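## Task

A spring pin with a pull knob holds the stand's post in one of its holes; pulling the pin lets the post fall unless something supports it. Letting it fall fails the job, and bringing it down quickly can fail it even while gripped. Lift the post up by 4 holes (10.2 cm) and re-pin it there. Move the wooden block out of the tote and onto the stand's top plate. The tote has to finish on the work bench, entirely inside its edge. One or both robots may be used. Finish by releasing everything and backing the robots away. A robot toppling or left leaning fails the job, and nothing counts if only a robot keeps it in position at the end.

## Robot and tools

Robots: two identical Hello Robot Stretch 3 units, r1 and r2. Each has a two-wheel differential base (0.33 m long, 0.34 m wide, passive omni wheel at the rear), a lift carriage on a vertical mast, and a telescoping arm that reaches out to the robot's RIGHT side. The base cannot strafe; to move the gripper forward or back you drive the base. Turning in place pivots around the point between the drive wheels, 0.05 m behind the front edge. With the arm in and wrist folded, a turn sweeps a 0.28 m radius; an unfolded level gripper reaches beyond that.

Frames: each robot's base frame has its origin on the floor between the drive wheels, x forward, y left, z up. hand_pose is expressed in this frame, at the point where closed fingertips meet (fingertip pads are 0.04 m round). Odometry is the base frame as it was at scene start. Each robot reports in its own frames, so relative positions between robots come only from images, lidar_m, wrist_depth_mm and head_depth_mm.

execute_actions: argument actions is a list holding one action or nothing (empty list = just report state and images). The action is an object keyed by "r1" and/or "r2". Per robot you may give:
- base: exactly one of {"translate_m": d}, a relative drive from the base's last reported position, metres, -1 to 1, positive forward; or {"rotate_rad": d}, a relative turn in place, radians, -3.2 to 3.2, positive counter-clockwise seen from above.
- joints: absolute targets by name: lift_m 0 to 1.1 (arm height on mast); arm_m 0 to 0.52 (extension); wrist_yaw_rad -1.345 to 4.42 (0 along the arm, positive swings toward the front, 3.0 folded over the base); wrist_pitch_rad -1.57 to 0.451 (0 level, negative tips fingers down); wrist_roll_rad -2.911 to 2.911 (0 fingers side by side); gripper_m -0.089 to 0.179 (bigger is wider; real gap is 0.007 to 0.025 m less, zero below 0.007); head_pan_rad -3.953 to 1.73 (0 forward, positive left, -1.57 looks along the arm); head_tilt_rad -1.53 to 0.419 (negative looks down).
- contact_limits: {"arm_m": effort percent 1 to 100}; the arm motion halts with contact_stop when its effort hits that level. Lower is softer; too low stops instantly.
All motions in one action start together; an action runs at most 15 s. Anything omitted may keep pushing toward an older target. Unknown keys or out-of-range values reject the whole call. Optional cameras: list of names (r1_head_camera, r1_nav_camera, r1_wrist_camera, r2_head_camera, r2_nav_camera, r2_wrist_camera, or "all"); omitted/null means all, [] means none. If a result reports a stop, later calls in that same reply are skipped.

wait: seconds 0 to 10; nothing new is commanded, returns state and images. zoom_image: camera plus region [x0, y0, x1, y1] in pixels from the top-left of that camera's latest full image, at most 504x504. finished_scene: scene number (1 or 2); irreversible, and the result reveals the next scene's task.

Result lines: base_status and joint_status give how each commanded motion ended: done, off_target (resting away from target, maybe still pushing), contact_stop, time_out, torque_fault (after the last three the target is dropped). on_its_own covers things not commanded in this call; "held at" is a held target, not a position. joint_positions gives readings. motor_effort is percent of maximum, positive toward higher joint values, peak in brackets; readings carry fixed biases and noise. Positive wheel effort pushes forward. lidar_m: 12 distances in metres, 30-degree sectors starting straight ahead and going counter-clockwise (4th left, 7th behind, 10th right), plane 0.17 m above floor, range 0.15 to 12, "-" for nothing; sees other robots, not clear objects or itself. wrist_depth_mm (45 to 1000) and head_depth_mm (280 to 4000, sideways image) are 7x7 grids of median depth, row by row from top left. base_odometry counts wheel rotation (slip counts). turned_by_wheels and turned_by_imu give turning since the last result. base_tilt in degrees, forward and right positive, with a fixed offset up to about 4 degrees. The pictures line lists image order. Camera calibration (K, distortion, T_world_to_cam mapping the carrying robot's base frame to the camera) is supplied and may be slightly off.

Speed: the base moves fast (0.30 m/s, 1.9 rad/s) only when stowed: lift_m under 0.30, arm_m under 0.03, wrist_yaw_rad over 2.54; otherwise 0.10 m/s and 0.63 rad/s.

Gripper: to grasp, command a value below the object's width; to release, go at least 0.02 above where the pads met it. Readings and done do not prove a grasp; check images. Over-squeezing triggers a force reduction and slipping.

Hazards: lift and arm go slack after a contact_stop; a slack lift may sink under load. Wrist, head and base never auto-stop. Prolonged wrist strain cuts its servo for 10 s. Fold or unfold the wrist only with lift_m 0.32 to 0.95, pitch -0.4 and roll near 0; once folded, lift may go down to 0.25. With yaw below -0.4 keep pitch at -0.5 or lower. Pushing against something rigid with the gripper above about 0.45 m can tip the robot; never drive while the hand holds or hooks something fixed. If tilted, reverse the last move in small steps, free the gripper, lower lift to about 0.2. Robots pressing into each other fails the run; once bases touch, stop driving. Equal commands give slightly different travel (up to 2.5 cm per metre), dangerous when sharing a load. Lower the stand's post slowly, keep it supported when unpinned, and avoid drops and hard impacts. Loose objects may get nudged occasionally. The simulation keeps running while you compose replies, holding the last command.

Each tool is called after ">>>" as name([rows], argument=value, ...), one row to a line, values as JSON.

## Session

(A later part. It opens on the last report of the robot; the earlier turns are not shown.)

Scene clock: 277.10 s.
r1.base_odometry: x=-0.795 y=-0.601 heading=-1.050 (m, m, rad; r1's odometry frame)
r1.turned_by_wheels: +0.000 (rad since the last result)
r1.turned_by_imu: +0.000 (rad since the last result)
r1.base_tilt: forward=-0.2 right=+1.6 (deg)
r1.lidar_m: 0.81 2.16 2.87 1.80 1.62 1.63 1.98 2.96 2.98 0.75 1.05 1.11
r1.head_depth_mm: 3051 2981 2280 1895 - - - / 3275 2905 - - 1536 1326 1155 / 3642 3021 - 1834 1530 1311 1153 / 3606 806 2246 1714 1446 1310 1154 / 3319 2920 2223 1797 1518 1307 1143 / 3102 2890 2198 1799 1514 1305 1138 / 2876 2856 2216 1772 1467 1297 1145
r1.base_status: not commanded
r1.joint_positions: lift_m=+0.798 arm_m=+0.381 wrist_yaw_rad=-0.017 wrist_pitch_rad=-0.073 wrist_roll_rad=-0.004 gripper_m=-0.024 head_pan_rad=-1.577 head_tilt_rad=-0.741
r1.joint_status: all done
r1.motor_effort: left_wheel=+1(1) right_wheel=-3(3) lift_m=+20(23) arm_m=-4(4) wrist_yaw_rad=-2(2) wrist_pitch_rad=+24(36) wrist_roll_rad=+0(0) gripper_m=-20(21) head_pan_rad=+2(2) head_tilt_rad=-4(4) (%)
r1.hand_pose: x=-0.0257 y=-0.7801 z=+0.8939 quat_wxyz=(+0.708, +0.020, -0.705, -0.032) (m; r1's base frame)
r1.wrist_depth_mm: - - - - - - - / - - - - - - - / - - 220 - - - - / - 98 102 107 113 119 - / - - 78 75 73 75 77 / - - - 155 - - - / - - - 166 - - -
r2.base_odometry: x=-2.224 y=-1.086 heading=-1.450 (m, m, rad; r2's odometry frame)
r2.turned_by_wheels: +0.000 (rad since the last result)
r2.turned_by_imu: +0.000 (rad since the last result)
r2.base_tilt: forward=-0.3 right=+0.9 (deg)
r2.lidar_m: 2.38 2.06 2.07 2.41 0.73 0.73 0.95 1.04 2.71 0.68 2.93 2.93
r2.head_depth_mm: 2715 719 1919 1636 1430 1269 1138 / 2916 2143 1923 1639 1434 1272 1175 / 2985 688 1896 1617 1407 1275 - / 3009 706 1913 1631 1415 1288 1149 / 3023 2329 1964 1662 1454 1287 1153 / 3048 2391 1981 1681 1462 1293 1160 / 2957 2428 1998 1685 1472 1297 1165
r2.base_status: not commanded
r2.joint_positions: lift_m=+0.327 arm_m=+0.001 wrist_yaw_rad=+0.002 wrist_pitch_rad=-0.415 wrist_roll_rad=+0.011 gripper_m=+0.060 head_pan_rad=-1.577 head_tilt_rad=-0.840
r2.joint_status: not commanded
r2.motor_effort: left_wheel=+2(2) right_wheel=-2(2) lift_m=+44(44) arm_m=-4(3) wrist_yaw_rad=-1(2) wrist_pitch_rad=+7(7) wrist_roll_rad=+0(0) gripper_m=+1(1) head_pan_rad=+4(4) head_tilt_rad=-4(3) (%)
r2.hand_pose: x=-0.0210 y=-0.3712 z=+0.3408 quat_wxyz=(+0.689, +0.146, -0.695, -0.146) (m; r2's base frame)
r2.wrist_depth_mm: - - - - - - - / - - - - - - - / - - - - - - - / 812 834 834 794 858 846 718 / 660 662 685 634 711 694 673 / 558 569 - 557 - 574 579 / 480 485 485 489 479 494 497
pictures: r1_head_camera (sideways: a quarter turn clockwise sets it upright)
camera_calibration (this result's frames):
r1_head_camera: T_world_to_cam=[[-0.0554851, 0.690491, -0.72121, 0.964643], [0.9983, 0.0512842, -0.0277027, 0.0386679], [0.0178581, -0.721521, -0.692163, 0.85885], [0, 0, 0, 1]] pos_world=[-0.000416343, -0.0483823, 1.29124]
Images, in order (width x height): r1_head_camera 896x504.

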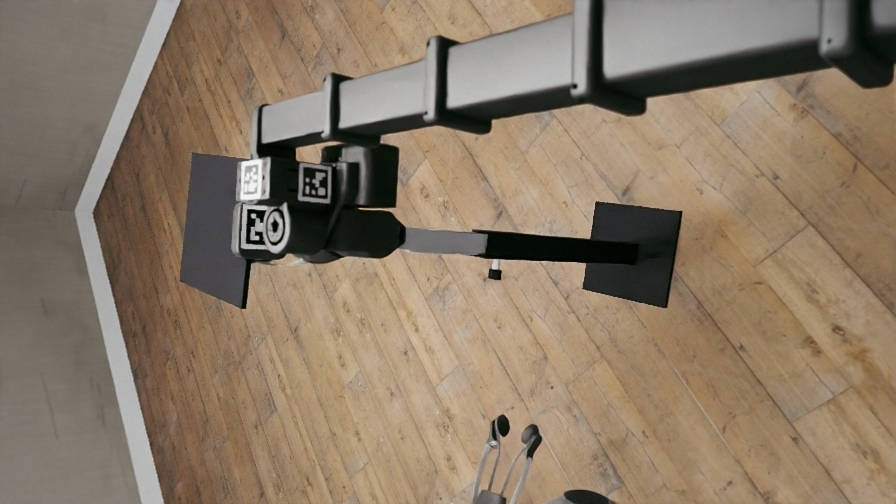

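>>> execute_actions([
  {"r1":{"joints":{"lift_m":0.782}}},
], cameras=[])

>>> execute_actions([
  {"r1":{"joints":{"gripper_m":0.08}}},
], cameras=[])

>>> execute_actions([
  {"r1":{"joints":{"arm_m":0.2,"gripper_m":0.13,"wrist_yaw_rad":0}}},
], cameras=[])

>>> execute_actions([
  {"r1":{"base":{"rotate_rad":0.67},"joints":{"arm_m":0.05,"lift_m":1.0}},"r2":{"base":{"translate_m":0.2}}},
], cameras=[])

>>> execute_actions([
  {"r1":{"base":{"translate_m":1.0},"joints":{"wrist_pitch_rad":-0.56,"head_pan_rad":-1.1}},"r2":{"base":{"translate_m":0.6}}},
], cameras=["r1_head_camera","r1_wrist_camera"])

Scene clock: 288.60 s.
r1.base_odometry: x=-0.795 y=-0.601 heading=-1.050 (m, m, rad; r1's odometry frame)
r1.turned_by_wheels: +0.000 (rad since the last result)
r1.turned_by_imu: +0.001 (rad since the last result)
r1.base_tilt: forward=-0.1 right=+1.5 (deg)
r1.lidar_m: 0.80 2.15 2.87 1.81 1.62 1.63 1.98 2.96 2.98 0.76 1.05 1.11
r1.head_depth_mm: 3012 3006 2268 1879 1617 - - / 3287 3000 2370 - 1535 1311 1162 / 3596 2932 - 1768 1534 1316 1155 / 3616 812 2236 1711 1437 1316 1149 / 3383 2893 2224 1818 1517 1310 1148 / 3083 2874 2208 1810 1511 1305 1147 / 2907 2832 2226 1782 1473 1290 1139
r1.base_status: not commanded
r1.joint_positions: lift_m=+0.782 arm_m=+0.381 wrist_yaw_rad=-0.019 wrist_pitch_rad=-0.027 wrist_roll_rad=-0.004 gripper_m=-0.024 head_pan_rad=-1.577 head_tilt_rad=-0.741
r1.joint_status: all done
r1.motor_effort: left_wheel=+1(1) right_wheel=-2(2) lift_m=+17(22) arm_m=-2(3) wrist_yaw_rad=+0(2) wrist_pitch_rad=+9(23) wrist_roll_rad=+0(1) gripper_m=-20(20) head_pan_rad=+3(2) head_tilt_rad=-4(5) (%)
r1.hand_pose: x=-0.0262 y=-0.7816 z=+0.8899 quat_wxyz=(+0.708, +0.003, -0.706, -0.016) (m; r1's base frame)
r1.wrist_depth_mm: - - - - - - - / - - - - - - - / - - - - - - - / - 85 90 96 102 109 - / - - - 144 73 70 68 / - - - 153 - - - / - - - 161 - - -
r2.base_odometry: x=-2.224 y=-1.086 heading=-1.450 (m, m, rad; r2's odometry frame)
r2.turned_by_wheels: +0.000 (rad since the last result)
r2.turned_by_imu: +0.000 (rad since the last result)
r2.base_tilt: forward=-0.3 right=+1.0 (deg)
r2.lidar_m: 2.39 2.07 2.07 2.41 0.73 0.73 0.95 1.04 2.70 0.68 2.93 2.93
r2.head_depth_mm: 2766 732 1914 1635 1425 1271 1138 / 2919 2146 1933 1646 1434 1276 1175 / 2973 705 1891 1621 1411 1278 - / 3008 705 1911 1624 1412 1281 1152 / 3024 2309 1963 1671 1457 1282 1153 / 3055 2404 1986 1682 1463 1289 1158 / 2954 2431 1992 1681 1474 1296 1160
r2.base_status: not commanded
r2.joint_positions: lift_m=+0.327 arm_m=+0.001 wrist_yaw_rad=+0.002 wrist_pitch_rad=-0.415 wrist_roll_rad=+0.011 gripper_m=+0.060 head_pan_rad=-1.577 head_tilt_rad=-0.840
r2.joint_status: not commanded
r2.motor_effort: left_wheel=+2(2) right_wheel=-2(2) lift_m=+44(44) arm_m=-3(3) wrist_yaw_rad=-1(0) wrist_pitch_rad=+7(7) wrist_roll_rad=+0(0) gripper_m=+1(1) head_pan_rad=+4(4) head_tilt_rad=-4(4) (%)
r2.hand_pose: x=-0.0210 y=-0.3712 z=+0.3408 quat_wxyz=(+0.689, +0.146, -0.695, -0.146) (m; r2's base frame)
r2.wrist_depth_mm: - - - - - - - / - - - - - - - / - - - 994 - - - / 815 830 847 826 838 857 727 / 662 674 702 638 694 685 667 / 548 566 - 555 - 575 579 / 478 483 479 483 476 490 495
pictures: none
No camera images: the call's "cameras" was empty. Leave "cameras" out to get every camera's image.

Scene clock: 290.13 s.
r1.base_odometry: x=-0.795 y=-0.601 heading=-1.050 (m, m, rad; r1's odometry frame)
r1.turned_by_wheels: +0.000 (rad since the last result)
r1.turned_by_imu: +0.000 (rad since the last result)
r1.base_tilt: forward=-0.2 right=+1.5 (deg)
r1.lidar_m: 0.81 2.16 2.87 1.81 1.62 1.63 1.98 2.96 2.98 0.75 1.04 1.11
r1.head_depth_mm: 3007 3011 2266 1883 1610 - - / 3285 2977 2397 - 1522 1307 1157 / 3627 2882 - 1767 1525 1314 1154 / 3565 812 2229 1715 1454 1319 1156 / 3337 2897 2230 1797 1519 1313 1145 / 3125 2952 2193 1795 1509 1295 1140 / 2900 2858 2195 1780 1463 1301 1142
r1.base_status: not commanded
r1.joint_positions: lift_m=+0.782 arm_m=+0.381 wrist_yaw_rad=-0.019 wrist_pitch_rad=-0.024 wrist_roll_rad=-0.004 gripper_m=+0.080 head_pan_rad=-1.577 head_tilt_rad=-0.741
r1.joint_status: all done
r1.motor_effort: left_wheel=+1(2) right_wheel=-1(3) lift_m=+17(17) arm_m=+0(2) wrist_yaw_rad=+0(1) wrist_pitch_rad=+8(9) wrist_roll_rad=+0(0) gripper_m=+0(87) head_pan_rad=+2(2) head_tilt_rad=-4(4) (%)
r1.hand_pose: x=-0.0263 y=-0.7815 z=+0.8907 quat_wxyz=(+0.709, +0.002, -0.706, -0.015) (m; r1's base frame)
r1.wrist_depth_mm: - - - - - - - / - - - - - - - / - - - - - - - / - 87 92 98 105 112 - / - - 79 145 73 71 69 / - - - 154 - - - / - - - 162 - - -
r2.base_odometry: x=-2.224 y=-1.086 heading=-1.450 (m, m, rad; r2's odometry frame)
r2.turned_by_wheels: +0.000 (rad since the last result)
r2.turned_by_imu: +0.000 (rad since the last result)
r2.base_tilt: forward=-0.2 right=+1.0 (deg)
r2.lidar_m: 2.39 2.06 2.07 2.40 0.73 0.73 0.95 1.04 2.70 0.68 2.92 2.93
r2.head_depth_mm: 2773 731 1920 1633 1429 1263 1137 / 2905 2147 1935 1640 1432 1272 1178 / 2993 688 1904 1625 1410 1278 - / 3019 696 1910 1632 1408 1282 1148 / 3021 2312 1975 1672 1457 1284 1153 / 3057 2407 1989 1679 1459 1293 1159 / 2947 2429 1992 1689 1466 1295 1161
r2.base_status: not commanded
r2.joint_positions: lift_m=+0.327 arm_m=+0.001 wrist_yaw_rad=+0.002 wrist_pitch_rad=-0.415 wrist_roll_rad=+0.011 gripper_m=+0.060 head_pan_rad=-1.577 head_tilt_rad=-0.840
r2.joint_status: not commanded
r2.motor_effort: left_wheel=+2(2) right_wheel=-2(2) lift_m=+44(44) arm_m=-4(3) wrist_yaw_rad=-1(2) wrist_pitch_rad=+7(7) wrist_roll_rad=+0(0) gripper_m=+0(1) head_pan_rad=+4(5) head_tilt_rad=-4(4) (%)
r2.hand_pose: x=-0.0210 y=-0.3712 z=+0.3408 quat_wxyz=(+0.689, +0.146, -0.695, -0.146) (m; r2's base frame)
r2.wrist_depth_mm: - - - - - - - / - - - - - - - / - - - 989 - - - / 807 801 856 801 850 848 720 / 665 659 684 631 697 691 664 / 550 566 - 547 - 570 580 / 479 485 489 484 479 491 500
pictures: none
No camera images: the call's "cameras" was empty. Leave "cameras" out to get every camera's image.

Scene clock: 292.70 s.
r1.base_odometry: x=-0.795 y=-0.601 heading=-1.050 (m, m, rad; r1's odometry frame)
r1.turned_by_wheels: +0.000 (rad since the last result)
r1.turned_by_imu: +0.000 (rad since the last result)
r1.base_tilt: forward=-0.2 right=+1.5 (deg)
r1.lidar_m: 0.80 2.16 2.87 1.80 1.62 1.63 1.98 2.96 2.97 0.75 1.05 1.10
r1.head_depth_mm: 2964 2990 2284 1870 1610 - - / 3301 2954 2267 - - 1322 1157 / 3643 2834 2313 - 1456 1309 1154 / 3565 811 2093 - 1457 1309 1154 / 3360 2894 2249 1808 1510 1301 1149 / 3116 2890 2218 1791 1505 1305 1145 / 2884 2865 2198 1779 1475 1293 1141
r1.base_status: not commanded
r1.joint_positions: lift_m=+0.782 arm_m=+0.200 wrist_yaw_rad=-0.001 wrist_pitch_rad=-0.023 wrist_roll_rad=-0.004 gripper_m=+0.130 head_pan_rad=-1.577 head_tilt_rad=-0.741
r1.joint_status: all done
r1.motor_effort: left_wheel=+1(1) right_wheel=-2(1) lift_m=+17(17) arm_m=-2(1) wrist_yaw_rad=+0(3) wrist_pitch_rad=+8(8) wrist_roll_rad=+0(1) gripper_m=-1(87) head_pan_rad=+2(2) head_tilt_rad=-4(5) (%)
r1.hand_pose: x=-0.0216 y=-0.6008 z=+0.8910 quat_wxyz=(+0.709, +0.008, -0.705, -0.008) (m; r1's base frame)
r1.wrist_depth_mm: - - - - - - - / - - - - - - - / - - - - - - - / - - - - - - - / - - - - - - - / - - - - - - - / - - - - - - -
r2.base_odometry: x=-2.224 y=-1.086 heading=-1.450 (m, m, rad; r2's odometry frame)
r2.turned_by_wheels: +0.000 (rad since the last result)
r2.turned_by_imu: +0.000 (rad since the last result)
r2.base_tilt: forward=-0.3 right=+1.0 (deg)
r2.lidar_m: 2.39 2.07 2.07 2.41 0.73 0.73 0.95 1.04 2.70 0.68 2.93 2.93
r2.head_depth_mm: 2778 2191 1918 1635 1440 1267 1140 / 2938 2271 1935 1645 1434 1273 1176 / 2956 748 1894 1618 1406 1274 - / 3016 749 1913 1633 1408 1284 1148 / 3039 2325 1961 1668 1454 1286 1155 / 3059 2416 1984 1683 1459 1296 1157 / 2939 2442 1983 1679 1463 1296 1161
r2.base_status: not commanded
r2.joint_positions: lift_m=+0.327 arm_m=+0.001 wrist_yaw_rad=+0.002 wrist_pitch_rad=-0.415 wrist_roll_rad=+0.011 gripper_m=+0.060 head_pan_rad=-1.577 head_tilt_rad=-0.840
r2.joint_status: not commanded
r2.motor_effort: left_wheel=+2(2) right_wheel=-2(2) lift_m=+44(44) arm_m=-3(3) wrist_yaw_rad=-2(2) wrist_pitch_rad=+7(7) wrist_roll_rad=+0(0) gripper_m=+1(0) head_pan_rad=+4(4) head_tilt_rad=-4(5) (%)
r2.hand_pose: x=-0.0210 y=-0.3712 z=+0.3408 quat_wxyz=(+0.689, +0.146, -0.695, -0.146) (m; r2's base frame)
r2.wrist_depth_mm: - - - - - - - / - - - - - - - / - - - - - - - / 833 821 844 828 833 850 713 / 657 662 707 644 705 683 664 / 555 566 - 545 - 570 580 / 482 480 489 495 475 497 498
pictures: none
No camera images: the call's "cameras" was empty. Leave "cameras" out to get every camera's image.

Scene clock: 295.97 s.
r1.base_odometry: x=-0.795 y=-0.601 heading=-0.380 (m, m, rad; r1's odometry frame)
r1.turned_by_wheels: +0.670 (rad since the last result)
r1.turned_by_imu: +0.660 (rad since the last result)
r1.base_tilt: forward=-0.1 right=+1.5 (deg)
r1.lidar_m: 2.16 2.40 1.70 1.62 1.67 2.22 2.96 3.05 0.76 1.21 1.26 0.81
r1.head_depth_mm: 2807 - - - - 1322 1168 / 2812 - - - 1468 1315 1157 / 2754 - - - 1460 1318 1158 / 2692 - - 1588 1485 1309 1151 / 2754 2975 2120 1788 1513 1300 1149 / 2742 2886 2193 1789 1510 1298 1138 / 2731 2851 2183 1803 1506 1296 1140
r1.base_status: done
r1.joint_positions: lift_m=+1.000 arm_m=+0.050 wrist_yaw_rad=+0.000 wrist_pitch_rad=-0.022 wrist_roll_rad=-0.004 gripper_m=+0.130 head_pan_rad=-1.577 head_tilt_rad=-0.741
r1.joint_status: all done
r1.motor_effort: left_wheel=-1(5) right_wheel=+1(4) lift_m=+23(24) arm_m=-2(3) wrist_yaw_rad=-1(0) wrist_pitch_rad=+7(8) wrist_roll_rad=+1(0) gripper_m=+0(0) head_pan_rad=+2(2) head_tilt_rad=-4(5) (%)
r1.hand_pose: x=-0.0214 y=-0.4508 z=+1.1088 quat_wxyz=(+0.709, +0.008, -0.705, -0.008) (m; r1's base frame)
r1.wrist_depth_mm: - - - - - - - / - - - - - - - / - - - - - - - / - - - - - - - / - - - - - - - / - - - - - - - / - - - 941 - - -
r2.base_odometry: x=-2.200 y=-1.284 heading=-1.450 (m, m, rad; r2's odometry frame)
r2.turned_by_wheels: +0.000 (rad since the last result)
r2.turned_by_imu: +0.000 (rad since the last result)
r2.base_tilt: forward=-0.2 right=+1.0 (deg)
r2.lidar_m: 2.22 1.93 1.93 2.24 3.91 0.88 1.15 1.20 0.71 3.23 2.78 2.79
r2.head_depth_mm: 2854 731 1798 1643 1425 1267 1142 / 2929 2267 1927 1590 1375 1272 1175 / 2965 2352 1943 1650 1440 1275 - / 3021 2371 1958 1664 1444 1279 1149 / 3047 2389 1963 1671 1454 1286 1153 / 2964 2408 1978 1689 1461 1291 1160 / 2855 2415 1990 1685 1463 1298 1164
r2.base_status: done
r2.joint_positions: lift_m=+0.327 arm_m=+0.001 wrist_yaw_rad=+0.002 wrist_pitch_rad=-0.415 wrist_roll_rad=+0.011 gripper_m=+0.060 head_pan_rad=-1.577 head_tilt_rad=-0.840
r2.joint_status: not commanded
r2.motor_effort: left_wheel=+0(7) right_wheel=-2(3) lift_m=+44(44) arm_m=-3(4) wrist_yaw_rad=-2(1) wrist_pitch_rad=+7(7) wrist_roll_rad=-1(0) gripper_m=+1(0) head_pan_rad=+4(4) head_tilt_rad=-4(4) (%)
r2.hand_pose: x=-0.0210 y=-0.3712 z=+0.3408 quat_wxyz=(+0.689, +0.146, -0.695, -0.146) (m; r2's base frame)
r2.wrist_depth_mm: - - - - - - - / - - - - - - - / - - - - - - - / 833 804 838 835 819 872 869 / 661 657 694 668 628 696 691 / 557 556 - 570 - 571 576 / 478 484 484 484 474 489 502
pictures: none
No camera images: the call's "cameras" was empty. Leave "cameras" out to get every camera's image.

Scene clock: 306.90 s.
r1.base_odometry: x=+0.133 y=-0.972 heading=-0.380 (m, m, rad; r1's odometry frame)
r1.turned_by_wheels: +0.000 (rad since the last result)
r1.turned_by_imu: +0.000 (rad since the last result)
r1.base_tilt: forward=-0.2 right=+1.5 (deg)
r1.lidar_m: 4.81 2.43 1.75 1.66 1.71 2.27 3.95 1.59 0.46 1.02 1.05 1.18
r1.head_depth_mm: 2642 2887 936 775 630 577 1163 / 2740 2920 931 751 628 1275 1158 / 2877 2981 924 744 625 1296 1148 / 2992 2922 855 743 638 1310 1152 / 3175 1052 874 737 664 1308 1150 / 3366 1178 831 735 1434 1300 1143 / 3399 1174 818 728 1471 1299 1135
r1.base_status: done
r1.joint_positions: lift_m=+1.000 arm_m=+0.050 wrist_yaw_rad=+0.000 wrist_pitch_rad=-0.571 wrist_roll_rad=-0.004 gripper_m=+0.130 head_pan_rad=-1.107 head_tilt_rad=-0.741
r1.joint_status: all done
r1.motor_effort: left_wheel=-1(5) right_wheel=+1(4) lift_m=+22(23) arm_m=-2(2) wrist_yaw_rad=+0(0) wrist_pitch_rad=+4(6) wrist_roll_rad=+0(1) gripper_m=+0(1) head_pan_rad=+2(23) head_tilt_rad=-4(4) (%)
r1.hand_pose: x=-0.0215 y=-0.3977 z=+0.9797 quat_wxyz=(+0.680, +0.200, -0.677, -0.199) (m; r1's base frame)
r1.wrist_depth_mm: - - - - - - - / 622 633 746 743 794 - - / 550 565 595 599 610 - - / 416 493 496 507 515 - - / 397 430 428 434 439 468 - / 372 361 376 380 381 399 - / 332 333 336 339 341 340 -
r2.base_odometry: x=-2.128 y=-1.880 heading=-1.450 (m, m, rad; r2's odometry frame)
r2.turned_by_wheels: +0.000 (rad since the last result)
r2.turned_by_imu: +0.001 (rad since the last result)
r2.base_tilt: forward=-0.2 right=+1.0 (deg)
r2.lidar_m: 1.73 1.50 1.50 1.75 3.06 1.39 1.75 1.05 3.28 2.73 2.36 2.36
r2.head_depth_mm: 2938 2312 1919 1636 1430 1266 1136 / 2934 2339 1922 1648 1430 1271 1173 / 2958 2358 1949 1650 1440 1276 - / 2912 2363 1944 1663 1444 1281 1147 / 2816 2381 1965 1673 1452 1285 1156 / 2610 2417 1985 1683 1463 1293 1159 / 2425 2443 1987 1688 1470 1293 1164
r2.base_status: done
r2.joint_positions: lift_m=+0.327 arm_m=+0.001 wrist_yaw_rad=+0.002 wrist_pitch_rad=-0.415 wrist_roll_rad=+0.011 gripper_m=+0.060 head_pan_rad=-1.577 head_tilt_rad=-0.840
r2.joint_status: not commanded
r2.motor_effort: left_wheel=+0(7) right_wheel=-2(1) lift_m=+44(44) arm_m=-3(3) wrist_yaw_rad=-2(0) wrist_pitch_rad=+7(7) wrist_roll_rad=+0(1) gripper_m=+1(1) head_pan_rad=+5(4) head_tilt_rad=-4(4) (%)
r2.hand_pose: x=-0.0210 y=-0.3712 z=+0.3408 quat_wxyz=(+0.689, +0.146, -0.695, -0.146) (m; r2's base frame)
r2.wrist_depth_mm: - - - - - - - / - - - - - - - / - - - - - - - / 815 826 828 835 852 866 860 / 664 671 699 679 704 694 700 / 550 565 - 562 - 576 572 / 478 481 489 490 476 495 498
pictures: r1_head_camera (sideways: a quarter turn clockwise sets it upright), r1_wrist_camera
camera_calibration (this result's frames):
r1_head_camera: T_world_to_cam=[[-0.362082, 0.59058, -0.721188, 0.966485], [0.866919, 0.497678, -0.0277009, 0.039467], [0.34256, -0.635242, -0.692185, 0.856899], [0, 0, 0, 1]] pos_world=[0.0221931, -0.04609, 1.29124]
r1_wrist_camera: T_world_to_cam=[[-0.998202, -0.0486418, 0.0350217, -0.0756843], [-0.0590835, 0.70023, -0.711468, 1.00468], [0.0100839, -0.712258, -0.701845, 0.575323], [0, 0, 0, 1]] pos_world=[-0.0219898, -0.297408, 1.12123]
Images, in order (width x height): r1_head_camera 896x504, r1_wrist_camera 644x364.

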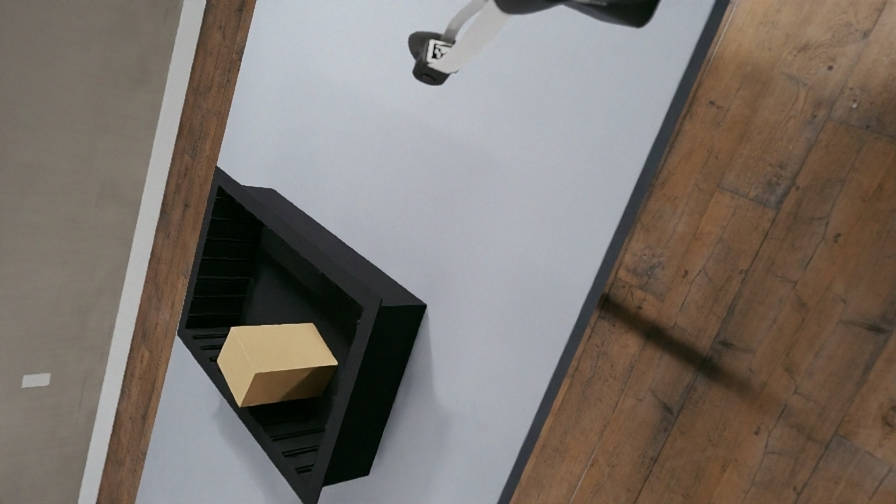

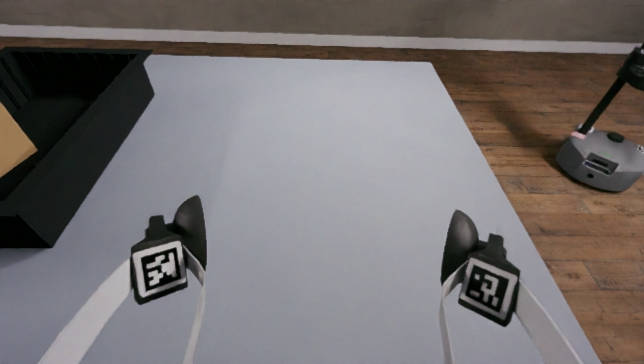

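>>> execute_actions([
  {"r1":{"base":{"translate_m":0.535},"joints":{"arm_m":0.22,"lift_m":0.96,"head_pan_rad":-1.57}}},
], cameras=["r1_head_camera","r1_wrist_camera"])

Scene clock: 319.73 s.
r1.base_odometry: x=+0.630 y=-1.171 heading=-0.380 (m, m, rad; r1's odometry frame)
r1.turned_by_wheels: +0.000 (rad since the last result)
r1.turned_by_imu: +0.000 (rad since the last result)
r1.base_tilt: forward=-0.1 right=+1.5 (deg)
r1.lidar_m: 4.27 2.49 1.77 1.68 1.73 2.30 4.49 0.88 1.05 1.00 1.03 0.68
r1.head_depth_mm: 2669 - 903 694 630 1274 1164 / 2683 - - 690 627 1271 1161 / 2756 - - 687 623 1265 1155 / 2677 2924 857 686 623 1253 1145 / 2701 2871 913 717 621 1247 1147 / 2730 2883 907 734 616 1248 1143 / 2695 2899 902 732 613 1253 1145
r1.base_status: done
r1.joint_positions: lift_m=+0.960 arm_m=+0.220 wrist_yaw_rad=+0.000 wrist_pitch_rad=-0.572 wrist_roll_rad=-0.004 gripper_m=+0.130 head_pan_rad=-1.563 head_tilt_rad=-0.741
r1.joint_status: all done
r1.motor_effort: left_wheel=-1(4) right_wheel=+1(4) lift_m=+16(19) arm_m=+1(2) wrist_yaw_rad=+0(0) wrist_pitch_rad=+5(4) wrist_roll_rad=+1(0) gripper_m=+0(0) head_pan_rad=-3(25) head_tilt_rad=-5(4) (%)
r1.hand_pose: x=-0.0215 y=-0.5671 z=+0.9399 quat_wxyz=(+0.680, +0.200, -0.677, -0.200) (m; r1's base frame)
r1.wrist_depth_mm: - - - - - - - / 624 640 654 - - - - / 510 524 510 490 495 529 555 / 432 440 428 285 432 384 461 / 373 377 327 270 385 301 399 / 328 321 255 324 339 262 340 / 299 295 250 299 302 295 232
r2.base_odometry: x=-2.128 y=-1.880 heading=-1.450 (m, m, rad; r2's odometry frame)
r2.turned_by_wheels: +0.000 (rad since the last result)
r2.turned_by_imu: +0.001 (rad since the last result)
r2.base_tilt: forward=-0.3 right=+1.0 (deg)
r2.lidar_m: 1.73 1.50 1.50 1.74 3.07 1.40 1.75 1.05 3.28 2.73 2.36 2.36
r2.head_depth_mm: 2930 2318 1927 1644 1424 1266 1136 / 2956 2338 1940 1651 1429 1273 1174 / 2955 2363 1933 1657 1436 1279 - / 2908 2368 1947 1664 1449 1279 1148 / 2801 2385 1973 1665 1455 1287 1153 / 2604 2408 1971 1682 1464 1291 1162 / 2440 2419 1991 1695 1471 1295 1163
r2.base_status: not commanded
r2.joint_positions: lift_m=+0.327 arm_m=+0.001 wrist_yaw_rad=+0.002 wrist_pitch_rad=-0.415 wrist_roll_rad=+0.011 gripper_m=+0.060 head_pan_rad=-1.577 head_tilt_rad=-0.840
r2.joint_status: not commanded
r2.motor_effort: left_wheel=+1(1) right_wheel=-2(2) lift_m=+44(44) arm_m=-3(3) wrist_yaw_rad=-1(2) wrist_pitch_rad=+7(7) wrist_roll_rad=-1(1) gripper_m=+1(1) head_pan_rad=+4(4) head_tilt_rad=-4(4) (%)
r2.hand_pose: x=-0.0210 y=-0.3712 z=+0.3408 quat_wxyz=(+0.689, +0.146, -0.695, -0.146) (m; r2's base frame)
r2.wrist_depth_mm: - - - - - - - / - - - - - - - / - - - - - - - / 817 839 837 841 850 841 866 / 666 670 692 694 696 678 697 / 561 555 - 573 - 585 577 / 482 480 482 489 479 496 493
pictures: r1_head_camera (sideways: a quarter turn clockwise sets it upright), r1_wrist_camera
camera_calibration (this result's frames):
r1_head_camera: T_world_to_cam=[[-0.0651639, 0.689677, -0.72118, 0.964662], [0.997482, 0.0652814, -0.0277002, 0.0386696], [0.0279754, -0.721169, -0.692194, 0.858829], [0, 0, 0, 1]] pos_world=[0.000262849, -0.0484684, 1.29124]
r1_wrist_camera: T_world_to_cam=[[-0.998203, -0.0486695, 0.0349544, -0.0824816], [-0.059069, 0.701218, -0.710495, 1.09453], [0.0100688, -0.711283, -0.702833, 0.428176], [0, 0, 0, 1]] pos_world=[-0.0219919, -0.466963, 1.08148]
Images, in order (width x height): r1_head_camera 896x504, r1_wrist_camera 644x364.

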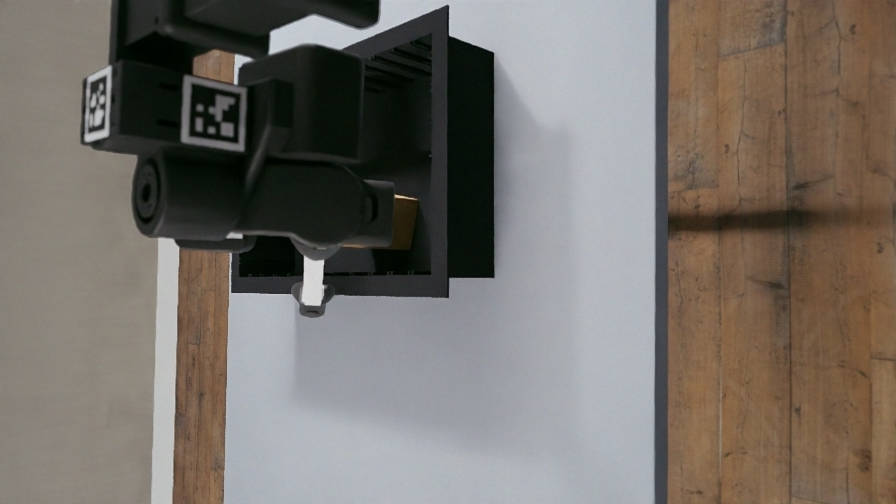

